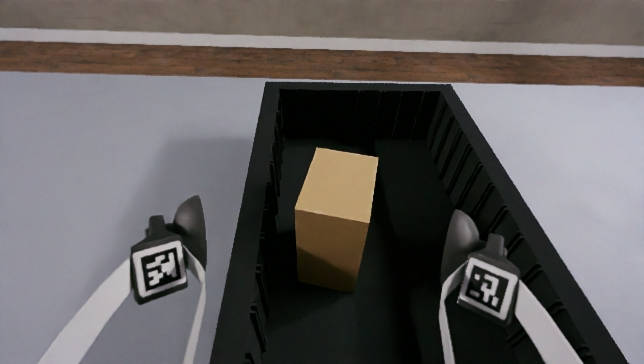

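>>> execute_actions([
  {"r1":{"base":{"translate_m":-0.014},"joints":{"arm_m":0.315,"lift_m":0.94,"gripper_m":0.11}}},
], cameras=[])

>>> execute_actions([
  {"r1":{"joints":{"lift_m":0.88}}},
], cameras=["r1_wrist_camera"])

>>> execute_actions([
  {"r1":{"joints":{"gripper_m":0.01}}},
], cameras=[])

>>> execute_actions([
  {"r1":{"joints":{"lift_m":1.0}}},
], cameras=["r1_head_camera","r1_wrist_camera"])

Scene clock: 333.10 s.
r1.base_odometry: x=+0.617 y=-1.165 heading=-0.380 (m, m, rad; r1's odometry frame)
r1.turned_by_wheels: +0.000 (rad since the last result)
r1.turned_by_imu: +0.001 (rad since the last result)
r1.base_tilt: forward=-0.1 right=+1.4 (deg)
r1.lidar_m: 4.29 2.49 1.77 1.68 1.73 2.29 4.47 0.86 1.05 1.00 1.03 0.70
r1.head_depth_mm: 2675 - 877 694 631 1273 1161 / 2661 - 850 692 627 1268 1160 / 2645 - 863 689 624 1268 1148 / 2704 2916 829 686 622 1264 1147 / 2709 2917 883 699 619 1271 1157 / 2705 2885 907 733 619 1275 1146 / 2753 2877 901 728 615 1273 1130
r1.base_status: done
r1.joint_positions: lift_m=+0.940 arm_m=+0.315 wrist_yaw_rad=+0.000 wrist_pitch_rad=-0.572 wrist_roll_rad=-0.004 gripper_m=+0.110 head_pan_rad=-1.563 head_tilt_rad=-0.741
r1.joint_status: all done
r1.motor_effort: left_wheel=-2(2) right_wheel=+1(2) lift_m=+17(17) arm_m=+1(1) wrist_yaw_rad=+0(0) wrist_pitch_rad=+4(5) wrist_roll_rad=+0(0) gripper_m=+0(78) head_pan_rad=-3(3) head_tilt_rad=-4(5) (%)
r1.hand_pose: x=-0.0215 y=-0.6621 z=+0.9198 quat_wxyz=(+0.680, +0.200, -0.677, -0.200) (m; r1's base frame)
r1.wrist_depth_mm: - - - - - - - / - - - - - - - / 482 488 454 391 390 510 518 / 403 406 387 416 406 345 432 / 348 352 337 212 359 277 372 / 309 309 242 185 314 244 316 / 277 270 204 173 281 277 212
r2.base_odometry: x=-2.128 y=-1.880 heading=-1.450 (m, m, rad; r2's odometry frame)
r2.turned_by_wheels: +0.000 (rad since the last result)
r2.turned_by_imu: +0.000 (rad since the last result)
r2.base_tilt: forward=-0.2 right=+1.1 (deg)
r2.lidar_m: 1.74 1.50 1.50 1.75 3.07 1.40 1.74 1.05 3.27 2.73 2.37 2.37
r2.head_depth_mm: 2914 2315 1914 1638 1424 1266 1135 / 2949 2335 1927 1649 1428 1272 1173 / 2957 2341 1939 1648 1439 1277 - / 2918 2370 1946 1666 1447 1286 1147 / 2795 2397 1983 1673 1452 1289 1153 / 2634 2421 1979 1677 1457 1293 1163 / 2421 2425 1986 1693 1460 1295 1165
r2.base_status: not commanded
r2.joint_positions: lift_m=+0.327 arm_m=+0.001 wrist_yaw_rad=+0.002 wrist_pitch_rad=-0.415 wrist_roll_rad=+0.011 gripper_m=+0.060 head_pan_rad=-1.577 head_tilt_rad=-0.840
r2.joint_status: not commanded
r2.motor_effort: left_wheel=+0(0) right_wheel=-2(2) lift_m=+44(44) arm_m=-3(3) wrist_yaw_rad=-2(1) wrist_pitch_rad=+7(7) wrist_roll_rad=-1(0) gripper_m=+1(1) head_pan_rad=+4(4) head_tilt_rad=-5(4) (%)
r2.hand_pose: x=-0.0210 y=-0.3712 z=+0.3408 quat_wxyz=(+0.689, +0.146, -0.695, -0.146) (m; r2's base frame)
r2.wrist_depth_mm: - - - - - - - / - - - - - - - / - - - - - - - / 818 807 834 856 844 852 880 / 653 662 685 677 704 687 693 / 555 558 - 573 - 573 587 / 484 487 476 497 479 494 497
pictures: none
No camera images: the call's "cameras" was empty. Leave "cameras" out to get every camera's image.

Scene clock: 334.47 s.
r1.base_odometry: x=+0.617 y=-1.165 heading=-0.380 (m, m, rad; r1's odometry frame)
r1.turned_by_wheels: +0.000 (rad since the last result)
r1.turned_by_imu: +0.000 (rad since the last result)
r1.base_tilt: forward=-0.2 right=+1.6 (deg)
r1.lidar_m: 4.29 2.49 1.77 1.68 1.73 2.30 4.49 0.86 1.05 1.00 1.03 0.69
r1.head_depth_mm: 2722 2954 - - 629 1278 1151 / 2690 2987 837 689 629 1269 1161 / 2761 2949 - 688 624 1258 1157 / 2705 2859 924 688 622 1267 1149 / 2697 2934 881 702 620 1285 1144 / 2694 2900 907 736 616 1274 1146 / 2679 2859 899 731 613 1266 1137
r1.base_status: not commanded
r1.joint_positions: lift_m=+0.880 arm_m=+0.315 wrist_yaw_rad=-0.002 wrist_pitch_rad=-0.566 wrist_roll_rad=-0.003 gripper_m=+0.110 head_pan_rad=-1.563 head_tilt_rad=-0.741
r1.joint_status: all done
r1.motor_effort: left_wheel=-2(1) right_wheel=+1(1) lift_m=+16(21) arm_m=+1(1) wrist_yaw_rad=+1(1) wrist_pitch_rad=+3(4) wrist_roll_rad=+0(1) gripper_m=+1(0) head_pan_rad=-3(3) head_tilt_rad=-4(5) (%)
r1.hand_pose: x=-0.0219 y=-0.6630 z=+0.8611 quat_wxyz=(+0.680, +0.197, -0.678, -0.198) (m; r1's base frame)
r1.wrist_depth_mm: - - - - - - - / 479 485 446 349 351 498 534 / 386 389 303 378 378 295 424 / 326 328 237 164 330 275 341 / 281 281 148 141 288 258 199 / 248 248 155 130 248 243 188 / 221 140 192 166 226 227 188
r2.base_odometry: x=-2.128 y=-1.880 heading=-1.450 (m, m, rad; r2's odometry frame)
r2.turned_by_wheels: +0.000 (rad since the last result)
r2.turned_by_imu: +0.000 (rad since the last result)
r2.base_tilt: forward=-0.3 right=+1.0 (deg)
r2.lidar_m: 1.73 1.50 1.51 1.75 3.07 1.40 1.74 1.05 3.27 2.73 2.37 2.36
r2.head_depth_mm: 2915 2331 1910 1637 1427 1265 1139 / 2956 2337 1933 1641 1432 1272 1177 / 2998 2341 1941 1656 1440 1277 - / 2928 2383 1959 1667 1446 1281 1149 / 2812 2392 1963 1673 1448 1285 1152 / 2641 2416 1980 1686 1458 1289 1162 / 2428 2420 1985 1690 1465 1295 1159
r2.base_status: not commanded
r2.joint_positions: lift_m=+0.327 arm_m=+0.001 wrist_yaw_rad=+0.002 wrist_pitch_rad=-0.415 wrist_roll_rad=+0.011 gripper_m=+0.060 head_pan_rad=-1.577 head_tilt_rad=-0.840
r2.joint_status: not commanded
r2.motor_effort: left_wheel=+0(1) right_wheel=-2(2) lift_m=+44(44) arm_m=-4(3) wrist_yaw_rad=-1(1) wrist_pitch_rad=+7(7) wrist_roll_rad=+0(0) gripper_m=+1(1) head_pan_rad=+5(4) head_tilt_rad=-3(5) (%)
r2.hand_pose: x=-0.0210 y=-0.3712 z=+0.3408 quat_wxyz=(+0.689, +0.146, -0.695, -0.146) (m; r2's base frame)
r2.wrist_depth_mm: - - - - - - - / - - - - - - - / - - - - - - - / 824 851 844 837 845 859 877 / 663 659 716 683 703 696 691 / 554 564 - 570 - 574 579 / 479 483 481 490 470 496 503
pictures: r1_wrist_camera
camera_calibration (this result's frames):
r1_wrist_camera: T_world_to_cam=[[-0.99832, -0.0462575, 0.0348845, -0.0831437], [-0.0572736, 0.697094, -0.714688, 1.10676], [0.00874191, -0.715486, -0.698573, 0.298119], [0, 0, 0, 1]] pos_world=[-0.0222218, -0.562064, 1.00215]
Images, in order (width x height): r1_wrist_camera 644x364.

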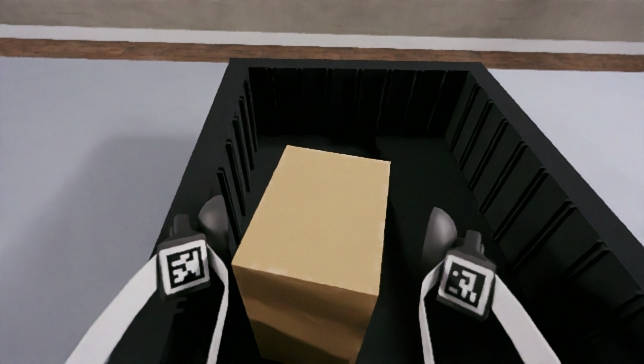

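Scene clock: 335.97 s.
r1.base_odometry: x=+0.617 y=-1.165 heading=-0.380 (m, m, rad; r1's odometry frame)
r1.turned_by_wheels: +0.000 (rad since the last result)
r1.turned_by_imu: +0.000 (rad since the last result)
r1.base_tilt: forward=-0.2 right=+1.5 (deg)
r1.lidar_m: 4.29 2.45 1.77 1.69 1.73 2.29 4.46 0.86 1.05 1.00 1.03 0.70
r1.head_depth_mm: 2737 2956 - - 629 1272 1143 / 2726 2965 833 692 626 1270 1150 / 2724 2981 - 687 625 1271 1161 / 2717 2910 920 686 621 1257 1159 / 2692 2865 881 702 620 1283 1151 / 2698 2873 903 733 617 1270 1143 / 2711 2898 902 728 615 1275 1138
r1.base_status: not commanded
r1.joint_positions: lift_m=+0.880 arm_m=+0.315 wrist_yaw_rad=+0.004 wrist_pitch_rad=-0.572 wrist_roll_rad=-0.001 gripper_m=+0.011 head_pan_rad=-1.563 head_tilt_rad=-0.741
r1.joint_status: all done
r1.motor_effort: left_wheel=+0(2) right_wheel=+0(2) lift_m=+16(17) arm_m=+1(2) wrist_yaw_rad=-3(2) wrist_pitch_rad=+4(5) wrist_roll_rad=-2(2) gripper_m=-22(100) head_pan_rad=-3(3) head_tilt_rad=-4(5) (%)
r1.hand_pose: x=-0.0207 y=-0.6621 z=+0.8599 quat_wxyz=(+0.679, +0.201, -0.677, -0.199) (m; r1's base frame)
r1.wrist_depth_mm: - - - - - - - / 470 476 345 343 352 493 525 / 382 387 290 376 380 292 415 / 322 326 232 161 324 279 323 / 278 273 159 139 148 274 197 / 245 242 175 136 136 247 191 / 220 147 209 179 223 226 190
r2.base_odometry: x=-2.128 y=-1.880 heading=-1.450 (m, m, rad; r2's odometry frame)
r2.turned_by_wheels: +0.000 (rad since the last result)
r2.turned_by_imu: +0.000 (rad since the last result)
r2.base_tilt: forward=-0.3 right=+1.0 (deg)
r2.lidar_m: 1.73 1.50 1.50 1.75 3.06 1.39 1.75 1.05 3.27 2.74 2.36 2.37
r2.head_depth_mm: 2948 2314 1918 1639 1423 1269 1139 / 2952 2332 1930 1655 1433 1273 1175 / 2972 2346 1943 1653 1442 1280 - / 2922 2367 1962 1665 1452 1286 1147 / 2815 2389 1971 1671 1463 1281 1152 / 2633 2391 1992 1676 1457 1293 1158 / 2444 2438 1996 1686 1472 1295 1164
r2.base_status: not commanded
r2.joint_positions: lift_m=+0.327 arm_m=+0.001 wrist_yaw_rad=+0.002 wrist_pitch_rad=-0.415 wrist_roll_rad=+0.011 gripper_m=+0.060 head_pan_rad=-1.577 head_tilt_rad=-0.840
r2.joint_status: not commanded
r2.motor_effort: left_wheel=+0(0) right_wheel=-2(2) lift_m=+44(44) arm_m=-3(3) wrist_yaw_rad=-1(1) wrist_pitch_rad=+7(7) wrist_roll_rad=-1(0) gripper_m=+1(1) head_pan_rad=+4(4) head_tilt_rad=-3(4) (%)
r2.hand_pose: x=-0.0210 y=-0.3712 z=+0.3408 quat_wxyz=(+0.689, +0.146, -0.695, -0.146) (m; r2's base frame)
r2.wrist_depth_mm: - - - - - - - / - - - - - - - / - - - - - - - / 806 824 831 836 861 847 856 / 659 649 686 678 698 693 700 / 556 565 - 569 - 571 578 / 479 486 492 493 475 494 498
pictures: none
No camera images: the call's "cameras" was empty. Leave "cameras" out to get every camera's image.

Scene clock: 337.90 s.
r1.base_odometry: x=+0.617 y=-1.165 heading=-0.380 (m, m, rad; r1's odometry frame)
r1.turned_by_wheels: +0.000 (rad since the last result)
r1.turned_by_imu: +0.000 (rad since the last result)
r1.base_tilt: forward=-0.2 right=+1.5 (deg)
r1.lidar_m: 4.30 2.45 1.77 1.68 1.73 2.29 4.47 0.87 1.05 1.00 1.03 0.69
r1.head_depth_mm: - 2883 934 697 632 1277 1161 / - 2724 859 691 628 1272 1154 / - - 860 688 624 1265 1154 / 2717 2934 850 684 623 1260 1152 / 2668 2874 885 702 619 1284 1151 / 2704 2940 907 733 616 1266 1141 / 2685 2849 897 727 613 1271 1143
r1.base_status: not commanded
r1.joint_positions: lift_m=+1.000 arm_m=+0.315 wrist_yaw_rad=+0.002 wrist_pitch_rad=-0.594 wrist_roll_rad=-0.001 gripper_m=+0.011 head_pan_rad=-1.563 head_tilt_rad=-0.741
r1.joint_status: all done
r1.motor_effort: left_wheel=-1(1) right_wheel=+1(1) lift_m=+24(21) arm_m=+1(1) wrist_yaw_rad=+0(2) wrist_pitch_rad=+11(13) wrist_roll_rad=-2(2) gripper_m=-21(22) head_pan_rad=-3(3) head_tilt_rad=-4(5) (%)
r1.hand_pose: x=-0.0212 y=-0.6586 z=+0.9749 quat_wxyz=(+0.677, +0.208, -0.675, -0.207) (m; r1's base frame)
r1.wrist_depth_mm: - - - - - - - / - - - - - - - / 561 563 564 573 577 593 594 / 473 474 464 164 408 492 498 / 408 411 332 139 148 407 433 / 364 366 269 135 133 312 382 / 325 327 282 170 330 262 342
r2.base_odometry: x=-2.128 y=-1.880 heading=-1.450 (m, m, rad; r2's odometry frame)
r2.turned_by_wheels: +0.000 (rad since the last result)
r2.turned_by_imu: +0.000 (rad since the last result)
r2.base_tilt: forward=-0.2 right=+1.0 (deg)
r2.lidar_m: 1.73 1.51 1.50 1.75 3.08 1.40 1.75 1.05 3.26 2.72 2.36 2.37
r2.head_depth_mm: 2918 2322 1912 1632 1431 1266 1139 / 2975 2331 1931 1646 1440 1270 1176 / 2992 2357 1942 1651 1440 1275 - / 2916 2378 1964 1655 1442 1281 1151 / 2811 2369 1961 1673 1460 1287 1154 / 2602 2406 1982 1683 1458 1287 1158 / 2437 2428 1987 1696 1469 1298 1162
r2.base_status: not commanded
r2.joint_positions: lift_m=+0.327 arm_m=+0.001 wrist_yaw_rad=+0.002 wrist_pitch_rad=-0.415 wrist_roll_rad=+0.011 gripper_m=+0.060 head_pan_rad=-1.577 head_tilt_rad=-0.840
r2.joint_status: not commanded
r2.motor_effort: left_wheel=+0(0) right_wheel=-2(2) lift_m=+44(44) arm_m=-4(2) wrist_yaw_rad=-1(0) wrist_pitch_rad=+7(7) wrist_roll_rad=+0(0) gripper_m=+1(1) head_pan_rad=+4(4) head_tilt_rad=-4(4) (%)
r2.hand_pose: x=-0.0210 y=-0.3712 z=+0.3408 quat_wxyz=(+0.689, +0.146, -0.695, -0.146) (m; r2's base frame)
r2.wrist_depth_mm: - - - - - - - / - - - - - - - / - - - - - - - / 835 832 849 857 852 868 885 / 659 666 708 679 691 692 687 / 557 566 - 583 - 584 577 / 483 484 485 491 476 496 498
pictures: r1_head_camera (sideways: a quarter turn clockwise sets it upright), r1_wrist_camera
camera_calibration (this result's frames):
r1_head_camera: T_world_to_cam=[[-0.0651558, 0.689732, -0.721128, 0.964594], [0.997483, 0.0652711, -0.0276959, 0.038664], [0.027966, -0.721117, -0.692249, 0.8589], [0, 0, 0, 1]] pos_world=[0.000262242, -0.0484675, 1.29124]
r1_wrist_camera: T_world_to_cam=[[-0.998289, -0.0494047, 0.0312828, -0.0847223], [-0.0572488, 0.716706, -0.695022, 1.17877], [0.0119168, -0.695624, -0.718308, 0.41321], [0, 0, 0, 1]] pos_world=[-0.0220184, -0.561577, 1.11873]
Images, in order (width x height): r1_head_camera 896x504, r1_wrist_camera 644x364.

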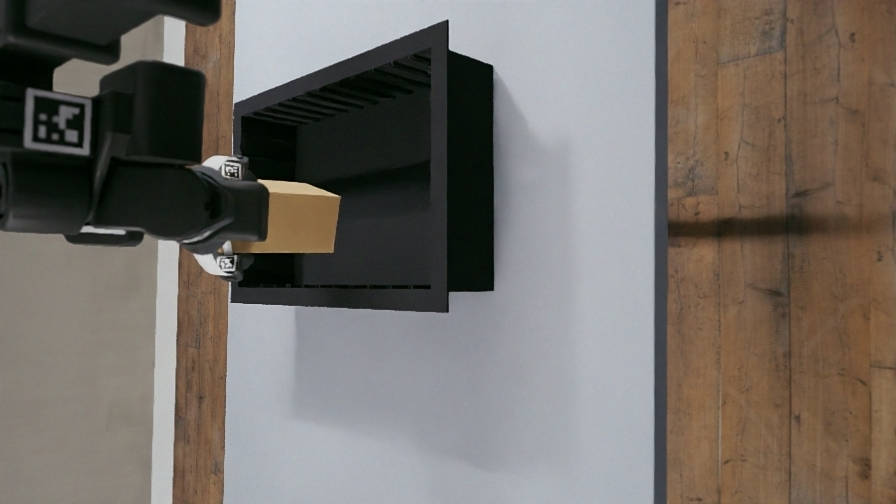

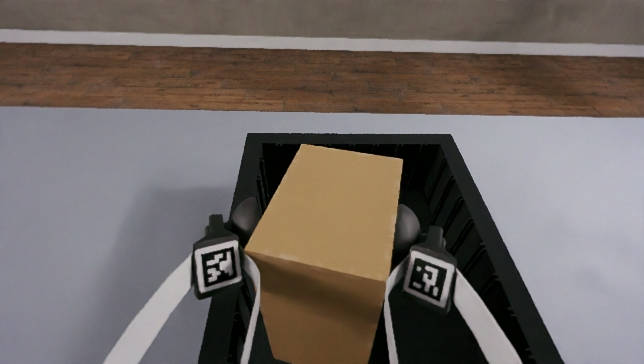

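>>> execute_actions([
  {"r1":{"base":{"translate_m":-1},"joints":{"lift_m":1.098}}},
], cameras=[])

>>> execute_actions([
  {"r1":{"base":{"translate_m":-0.521}}},
], cameras=[])

>>> execute_actions([
  {"r1":{"base":{"rotate_rad":-0.675},"joints":{"arm_m":0.432}}},
], cameras=[])

>>> execute_actions([
  {"r1":{"joints":{"lift_m":1.065}}},
], cameras=["r1_head_camera","r1_wrist_camera"])

Scene clock: 361.27 s.
r1.base_odometry: x=-0.312 y=-0.794 heading=-0.380 (m, m, rad; r1's odometry frame)
r1.turned_by_wheels: +0.000 (rad since the last result)
r1.turned_by_imu: +0.007 (rad since the last result)
r1.base_tilt: forward=-0.2 right=+1.5 (deg)
r1.lidar_m: 1.64 2.42 1.72 1.65 1.69 2.26 3.48 1.16 1.92 1.04 0.42 1.43
r1.head_depth_mm: 2751 2974 2260 1826 1556 1326 1165 / 2760 3028 2237 1827 1524 1323 1158 / - 607 2261 1815 1518 1320 1157 / 2701 2571 2235 1807 1519 1312 1155 / 2735 2922 2230 1762 1506 1302 1146 / 2736 2905 934 800 1485 1226 1108 / 2726 2843 900 731 630 1242 1139
r1.base_status: done
r1.joint_positions: lift_m=+1.098 arm_m=+0.315 wrist_yaw_rad=+0.001 wrist_pitch_rad=-0.595 wrist_roll_rad=-0.001 gripper_m=+0.011 head_pan_rad=-1.563 head_tilt_rad=-0.741
r1.joint_status: all done
r1.motor_effort: left_wheel=-1(4) right_wheel=+0(3) lift_m=+24(27) arm_m=+1(1) wrist_yaw_rad=-1(1) wrist_pitch_rad=+12(12) wrist_roll_rad=-1(2) gripper_m=-21(21) head_pan_rad=-3(3) head_tilt_rad=-5(4) (%)
r1.hand_pose: x=-0.0213 y=-0.6585 z=+1.0729 quat_wxyz=(+0.677, +0.208, -0.675, -0.207) (m; r1's base frame)
r1.wrist_depth_mm: - - - - - - - / - - - - - - - / - - - - - - - / 601 608 802 164 - - - / 525 528 514 139 148 - - / 462 463 - 135 132 - - / 417 426 - 170 - - -
r2.base_odometry: x=-2.128 y=-1.880 heading=-1.450 (m, m, rad; r2's odometry frame)
r2.turned_by_wheels: +0.000 (rad since the last result)
r2.turned_by_imu: +0.001 (rad since the last result)
r2.base_tilt: forward=-0.2 right=+1.0 (deg)
r2.lidar_m: 1.74 1.50 1.51 1.74 3.07 1.40 1.74 1.05 3.28 2.73 2.37 2.37
r2.head_depth_mm: 2911 2303 1922 1639 1433 1267 1138 / 2954 2334 1917 1644 1433 1272 1177 / 2962 2348 1937 1650 1437 1277 - / 2938 2361 1960 1663 1444 1285 1149 / 2807 2381 1968 1667 1450 1289 1156 / 2640 2410 1979 1685 1457 1291 1158 / 2450 2415 1989 1686 1469 1296 1162
r2.base_status: not commanded
r2.joint_positions: lift_m=+0.327 arm_m=+0.001 wrist_yaw_rad=+0.002 wrist_pitch_rad=-0.415 wrist_roll_rad=+0.011 gripper_m=+0.060 head_pan_rad=-1.577 head_tilt_rad=-0.840
r2.joint_status: not commanded
r2.motor_effort: left_wheel=+0(0) right_wheel=-2(2) lift_m=+44(44) arm_m=-3(3) wrist_yaw_rad=-1(1) wrist_pitch_rad=+7(7) wrist_roll_rad=+0(0) gripper_m=+1(1) head_pan_rad=+4(4) head_tilt_rad=-4(5) (%)
r2.hand_pose: x=-0.0210 y=-0.3712 z=+0.3408 quat_wxyz=(+0.689, +0.146, -0.695, -0.146) (m; r2's base frame)
r2.wrist_depth_mm: - - - - - - - / - - - - - - - / - - - - - - - / 831 809 836 850 845 868 880 / 665 662 699 679 705 695 708 / 558 565 - 566 - 586 576 / 478 478 480 492 481 501 496
pictures: none
No camera images: the call's "cameras" was empty. Leave "cameras" out to get every camera's image.

Scene clock: 367.80 s.
r1.base_odometry: x=-0.795 y=-0.601 heading=-0.380 (m, m, rad; r1's odometry frame)
r1.turned_by_wheels: +0.000 (rad since the last result)
r1.turned_by_imu: +0.003 (rad since the last result)
r1.base_tilt: forward=-0.1 right=+1.5 (deg)
r1.lidar_m: 2.16 2.39 1.71 1.63 1.67 2.24 2.97 3.05 0.75 1.73 1.26 0.80
r1.head_depth_mm: 2709 2933 2266 1807 1537 1309 1161 / 2777 2612 1921 1802 1535 1318 1152 / - 605 2248 1821 1531 1321 1150 / 2727 2582 2241 1806 1525 1308 1151 / 2740 2931 2232 1806 1515 1297 1149 / 2774 2906 2196 1799 1501 1298 1142 / 2729 2889 2203 1780 1508 1292 1141
r1.base_status: done
r1.joint_positions: lift_m=+1.098 arm_m=+0.315 wrist_yaw_rad=+0.001 wrist_pitch_rad=-0.595 wrist_roll_rad=-0.001 gripper_m=+0.011 head_pan_rad=-1.563 head_tilt_rad=-0.741
r1.joint_status: not commanded
r1.motor_effort: left_wheel=-2(6) right_wheel=+1(3) lift_m=+24(24) arm_m=+1(1) wrist_yaw_rad=-1(1) wrist_pitch_rad=+12(12) wrist_roll_rad=-2(2) gripper_m=-21(21) head_pan_rad=-3(3) head_tilt_rad=-4(4) (%)
r1.hand_pose: x=-0.0213 y=-0.6585 z=+1.0729 quat_wxyz=(+0.677, +0.208, -0.675, -0.207) (m; r1's base frame)
r1.wrist_depth_mm: - - - - - - - / - - - - - - - / - - - - - - - / - - - 164 - - - / - - - 138 148 - - / - - - 135 132 - - / - - - 170 - - -
r2.base_odometry: x=-2.128 y=-1.880 heading=-1.450 (m, m, rad; r2's odometry frame)
r2.turned_by_wheels: +0.000 (rad since the last result)
r2.turned_by_imu: +0.001 (rad since the last result)
r2.base_tilt: forward=-0.3 right=+1.0 (deg)
r2.lidar_m: 1.73 1.50 1.50 1.75 3.06 1.40 1.75 1.05 3.28 2.74 2.37 2.36
r2.head_depth_mm: 2931 2321 1911 1637 1427 1266 1139 / 2947 2334 1925 1646 1432 1270 1174 / 2967 2353 1943 1647 1434 1277 - / 2931 2369 1954 1665 1441 1281 1152 / 2813 2398 1967 1673 1447 1281 1155 / 2638 2399 1975 1686 1460 1292 1156 / 2453 2420 1998 1687 1463 1296 1162
r2.base_status: not commanded
r2.joint_positions: lift_m=+0.327 arm_m=+0.001 wrist_yaw_rad=+0.002 wrist_pitch_rad=-0.415 wrist_roll_rad=+0.011 gripper_m=+0.060 head_pan_rad=-1.577 head_tilt_rad=-0.840
r2.joint_status: not commanded
r2.motor_effort: left_wheel=+1(1) right_wheel=-2(2) lift_m=+44(44) arm_m=-3(3) wrist_yaw_rad=-1(2) wrist_pitch_rad=+7(7) wrist_roll_rad=+0(0) gripper_m=+1(1) head_pan_rad=+4(4) head_tilt_rad=-5(4) (%)
r2.hand_pose: x=-0.0210 y=-0.3712 z=+0.3408 quat_wxyz=(+0.689, +0.146, -0.695, -0.146) (m; r2's base frame)
r2.wrist_depth_mm: - - - - - - - / - - - - - - - / - - - - - - - / 811 834 827 844 863 827 895 / 655 672 697 685 706 683 696 / 556 552 - 570 - 572 582 / 482 488 481 487 478 491 503
pictures: none
No camera images: the call's "cameras" was empty. Leave "cameras" out to get every camera's image.

Scene clock: 370.03 s.
r1.base_odometry: x=-0.795 y=-0.601 heading=-1.055 (m, m, rad; r1's odometry frame)
r1.turned_by_wheels: -0.675 (rad since the last result)
r1.turned_by_imu: -0.664 (rad since the last result)
r1.base_tilt: forward=-0.1 right=+1.5 (deg)
r1.lidar_m: 0.80 2.16 2.89 1.81 1.62 1.64 1.99 2.97 2.97 0.75 1.72 1.26
r1.head_depth_mm: 3064 3009 2306 1818 1551 1330 1163 / 3337 3015 2283 1844 1531 1327 1157 / 2033 749 2194 1813 1520 1327 1149 / 3407 744 2167 1717 1434 1306 1148 / 3323 2923 2170 1799 1510 1305 1146 / 3092 2860 2134 1795 1509 1302 1148 / 2884 2827 1898 1777 1503 1301 1136
r1.base_status: done
r1.joint_positions: lift_m=+1.098 arm_m=+0.432 wrist_yaw_rad=+0.000 wrist_pitch_rad=-0.595 wrist_roll_rad=-0.001 gripper_m=+0.011 head_pan_rad=-1.563 head_tilt_rad=-0.741
r1.joint_status: all done
r1.motor_effort: left_wheel=+1(4) right_wheel=-2(6) lift_m=+24(24) arm_m=+1(1) wrist_yaw_rad=+0(1) wrist_pitch_rad=+11(12) wrist_roll_rad=-2(2) gripper_m=-21(21) head_pan_rad=-3(3) head_tilt_rad=-4(4) (%)
r1.hand_pose: x=-0.0216 y=-0.7755 z=+1.0729 quat_wxyz=(+0.676, +0.207, -0.676, -0.208) (m; r1's base frame)
r1.wrist_depth_mm: - - - - - - - / - - - - - - - / - - - - - - - / - - - 164 - - - / - - - 139 147 - - / - - - 135 132 - - / - - - 170 275 - -
r2.base_odometry: x=-2.128 y=-1.880 heading=-1.450 (m, m, rad; r2's odometry frame)
r2.turned_by_wheels: +0.000 (rad since the last result)
r2.turned_by_imu: +0.000 (rad since the last result)
r2.base_tilt: forward=-0.2 right=+1.0 (deg)
r2.lidar_m: 1.73 1.50 1.50 1.75 3.07 1.40 1.75 1.05 3.26 2.73 2.36 2.36
r2.head_depth_mm: 2923 2332 1922 1629 1424 1271 1140 / 2955 2334 1926 1643 1436 1271 1172 / 2951 2354 1939 1665 1439 1282 - / 2905 2366 1956 1656 1448 1282 1148 / 2830 2393 1976 1664 1453 1284 1150 / 2629 2409 1987 1682 1457 1294 1158 / 2429 2415 1994 1686 1463 1297 1161
r2.base_status: not commanded
r2.joint_positions: lift_m=+0.327 arm_m=+0.001 wrist_yaw_rad=+0.002 wrist_pitch_rad=-0.415 wrist_roll_rad=+0.011 gripper_m=+0.060 head_pan_rad=-1.577 head_tilt_rad=-0.840
r2.joint_status: not commanded
r2.motor_effort: left_wheel=+0(0) right_wheel=-2(2) lift_m=+44(44) arm_m=-3(3) wrist_yaw_rad=-1(1) wrist_pitch_rad=+7(7) wrist_roll_rad=+0(0) gripper_m=+1(1) head_pan_rad=+4(4) head_tilt_rad=-5(5) (%)
r2.hand_pose: x=-0.0210 y=-0.3712 z=+0.3408 quat_wxyz=(+0.689, +0.146, -0.695, -0.146) (m; r2's base frame)
r2.wrist_depth_mm: - - - - - - - / - - - - - - - / - - - - - - - / 829 821 833 834 835 844 857 / 657 675 697 674 707 689 696 / 556 560 - 559 - 577 580 / 479 487 488 486 482 492 497
pictures: none
No camera images: the call's "cameras" was empty. Leave "cameras" out to get every camera's image.

Scene clock: 371.13 s.
r1.base_odometry: x=-0.795 y=-0.601 heading=-1.055 (m, m, rad; r1's odometry frame)
r1.turned_by_wheels: +0.000 (rad since the last result)
r1.turned_by_imu: +0.000 (rad since the last result)
r1.base_tilt: forward=-0.2 right=+1.6 (deg)
r1.lidar_m: 0.80 2.16 2.88 1.80 1.62 1.63 1.98 2.96 2.98 0.75 1.72 1.26
r1.head_depth_mm: 3043 3024 2287 1844 1525 1323 1169 / 3381 2982 2285 1833 1531 1324 1157 / 3557 748 2157 1814 1527 1310 1152 / 3385 739 2164 1709 1445 1312 1148 / 3311 2883 2162 1812 1513 1309 1146 / 3102 2859 2124 1793 1514 1296 1143 / 2895 2896 1920 1777 1512 1293 1140
r1.base_status: not commanded
r1.joint_positions: lift_m=+1.065 arm_m=+0.432 wrist_yaw_rad=+0.000 wrist_pitch_rad=-0.595 wrist_roll_rad=-0.001 gripper_m=+0.011 head_pan_rad=-1.563 head_tilt_rad=-0.741
r1.joint_status: all done
r1.motor_effort: left_wheel=+1(1) right_wheel=-1(2) lift_m=+19(19) arm_m=+1(1) wrist_yaw_rad=+0(0) wrist_pitch_rad=+12(11) wrist_roll_rad=-1(2) gripper_m=-21(21) head_pan_rad=-3(3) head_tilt_rad=-4(4) (%)
r1.hand_pose: x=-0.0216 y=-0.7755 z=+1.0402 quat_wxyz=(+0.676, +0.207, -0.676, -0.208) (m; r1's base frame)
r1.wrist_depth_mm: - - - - - - - / - - - - - - - / - - - - - - - / - - - 164 - - - / - - - 138 148 - - / - - 250 135 132 - - / - - 234 170 235 - -
r2.base_odometry: x=-2.128 y=-1.880 heading=-1.450 (m, m, rad; r2's odometry frame)
r2.turned_by_wheels: +0.000 (rad since the last result)
r2.turned_by_imu: +0.000 (rad since the last result)
r2.base_tilt: forward=-0.2 right=+1.0 (deg)
r2.lidar_m: 1.73 1.51 1.50 1.74 3.03 1.40 1.74 1.05 3.27 2.73 2.37 2.37
r2.head_depth_mm: 2907 2322 1927 1645 1428 1264 1137 / 2934 2334 1929 1644 1437 1268 1175 / 2974 2359 1932 1654 1445 1278 - / 2915 2373 1956 1669 1444 1289 1146 / 2820 2378 1969 1673 1450 1286 1156 / 2623 2415 1981 1685 1457 1294 1160 / 2436 2430 1992 1690 1466 1299 1165
r2.base_status: not commanded
r2.joint_positions: lift_m=+0.327 arm_m=+0.001 wrist_yaw_rad=+0.002 wrist_pitch_rad=-0.415 wrist_roll_rad=+0.011 gripper_m=+0.060 head_pan_rad=-1.577 head_tilt_rad=-0.840
r2.joint_status: not commanded
r2.motor_effort: left_wheel=+1(0) right_wheel=-2(2) lift_m=+44(44) arm_m=-4(3) wrist_yaw_rad=-1(1) wrist_pitch_rad=+7(7) wrist_roll_rad=+0(0) gripper_m=+0(1) head_pan_rad=+4(4) head_tilt_rad=-5(5) (%)
r2.hand_pose: x=-0.0210 y=-0.3712 z=+0.3408 quat_wxyz=(+0.689, +0.146, -0.695, -0.146) (m; r2's base frame)
r2.wrist_depth_mm: - - - - - - - / - - - - - - - / - - - - - - - / 821 834 828 844 859 831 874 / 665 664 705 671 699 700 698 / 561 553 - 564 - 577 578 / 479 484 482 486 480 495 498
pictures: r1_head_camera (sideways: a quarter turn clockwise sets it upright), r1_wrist_camera
camera_calibration (this result's frames):
r1_head_camera: T_world_to_cam=[[-0.0651273, 0.689734, -0.721128, 0.964594], [0.997486, 0.0652298, -0.0276959, 0.0386639], [0.0279362, -0.721118, -0.692249, 0.8589], [0, 0, 0, 1]] pos_world=[0.000260237, -0.0484673, 1.29124]
r1_wrist_camera: T_world_to_cam=[[-0.998382, -0.0475032, 0.0312578, -0.0914229], [-0.0558717, 0.717171, -0.694654, 1.30792], [0.0105811, -0.695276, -0.718664, 0.379411], [0, 0, 0, 1]] pos_world=[-0.022214, -0.678549, 1.18408]
Images, in order (width x height): r1_head_camera 896x504, r1_wrist_camera 644x364.

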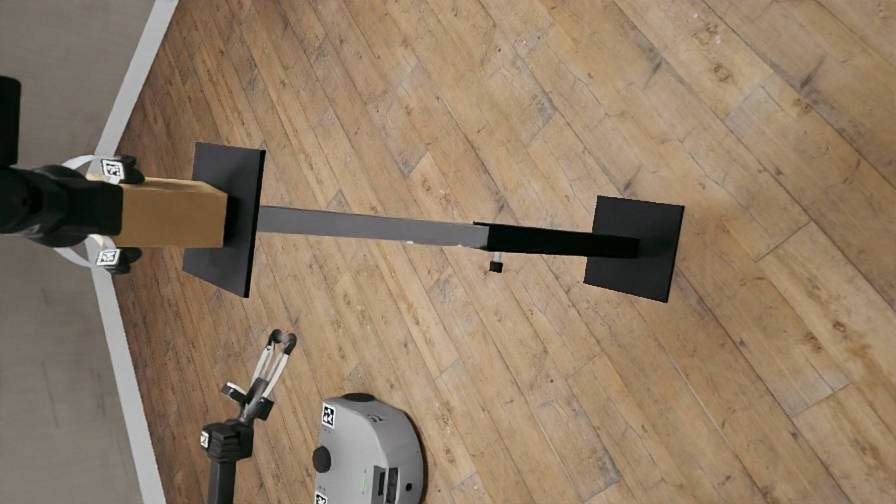

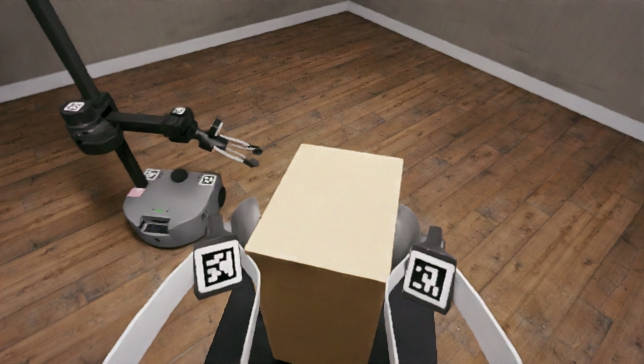

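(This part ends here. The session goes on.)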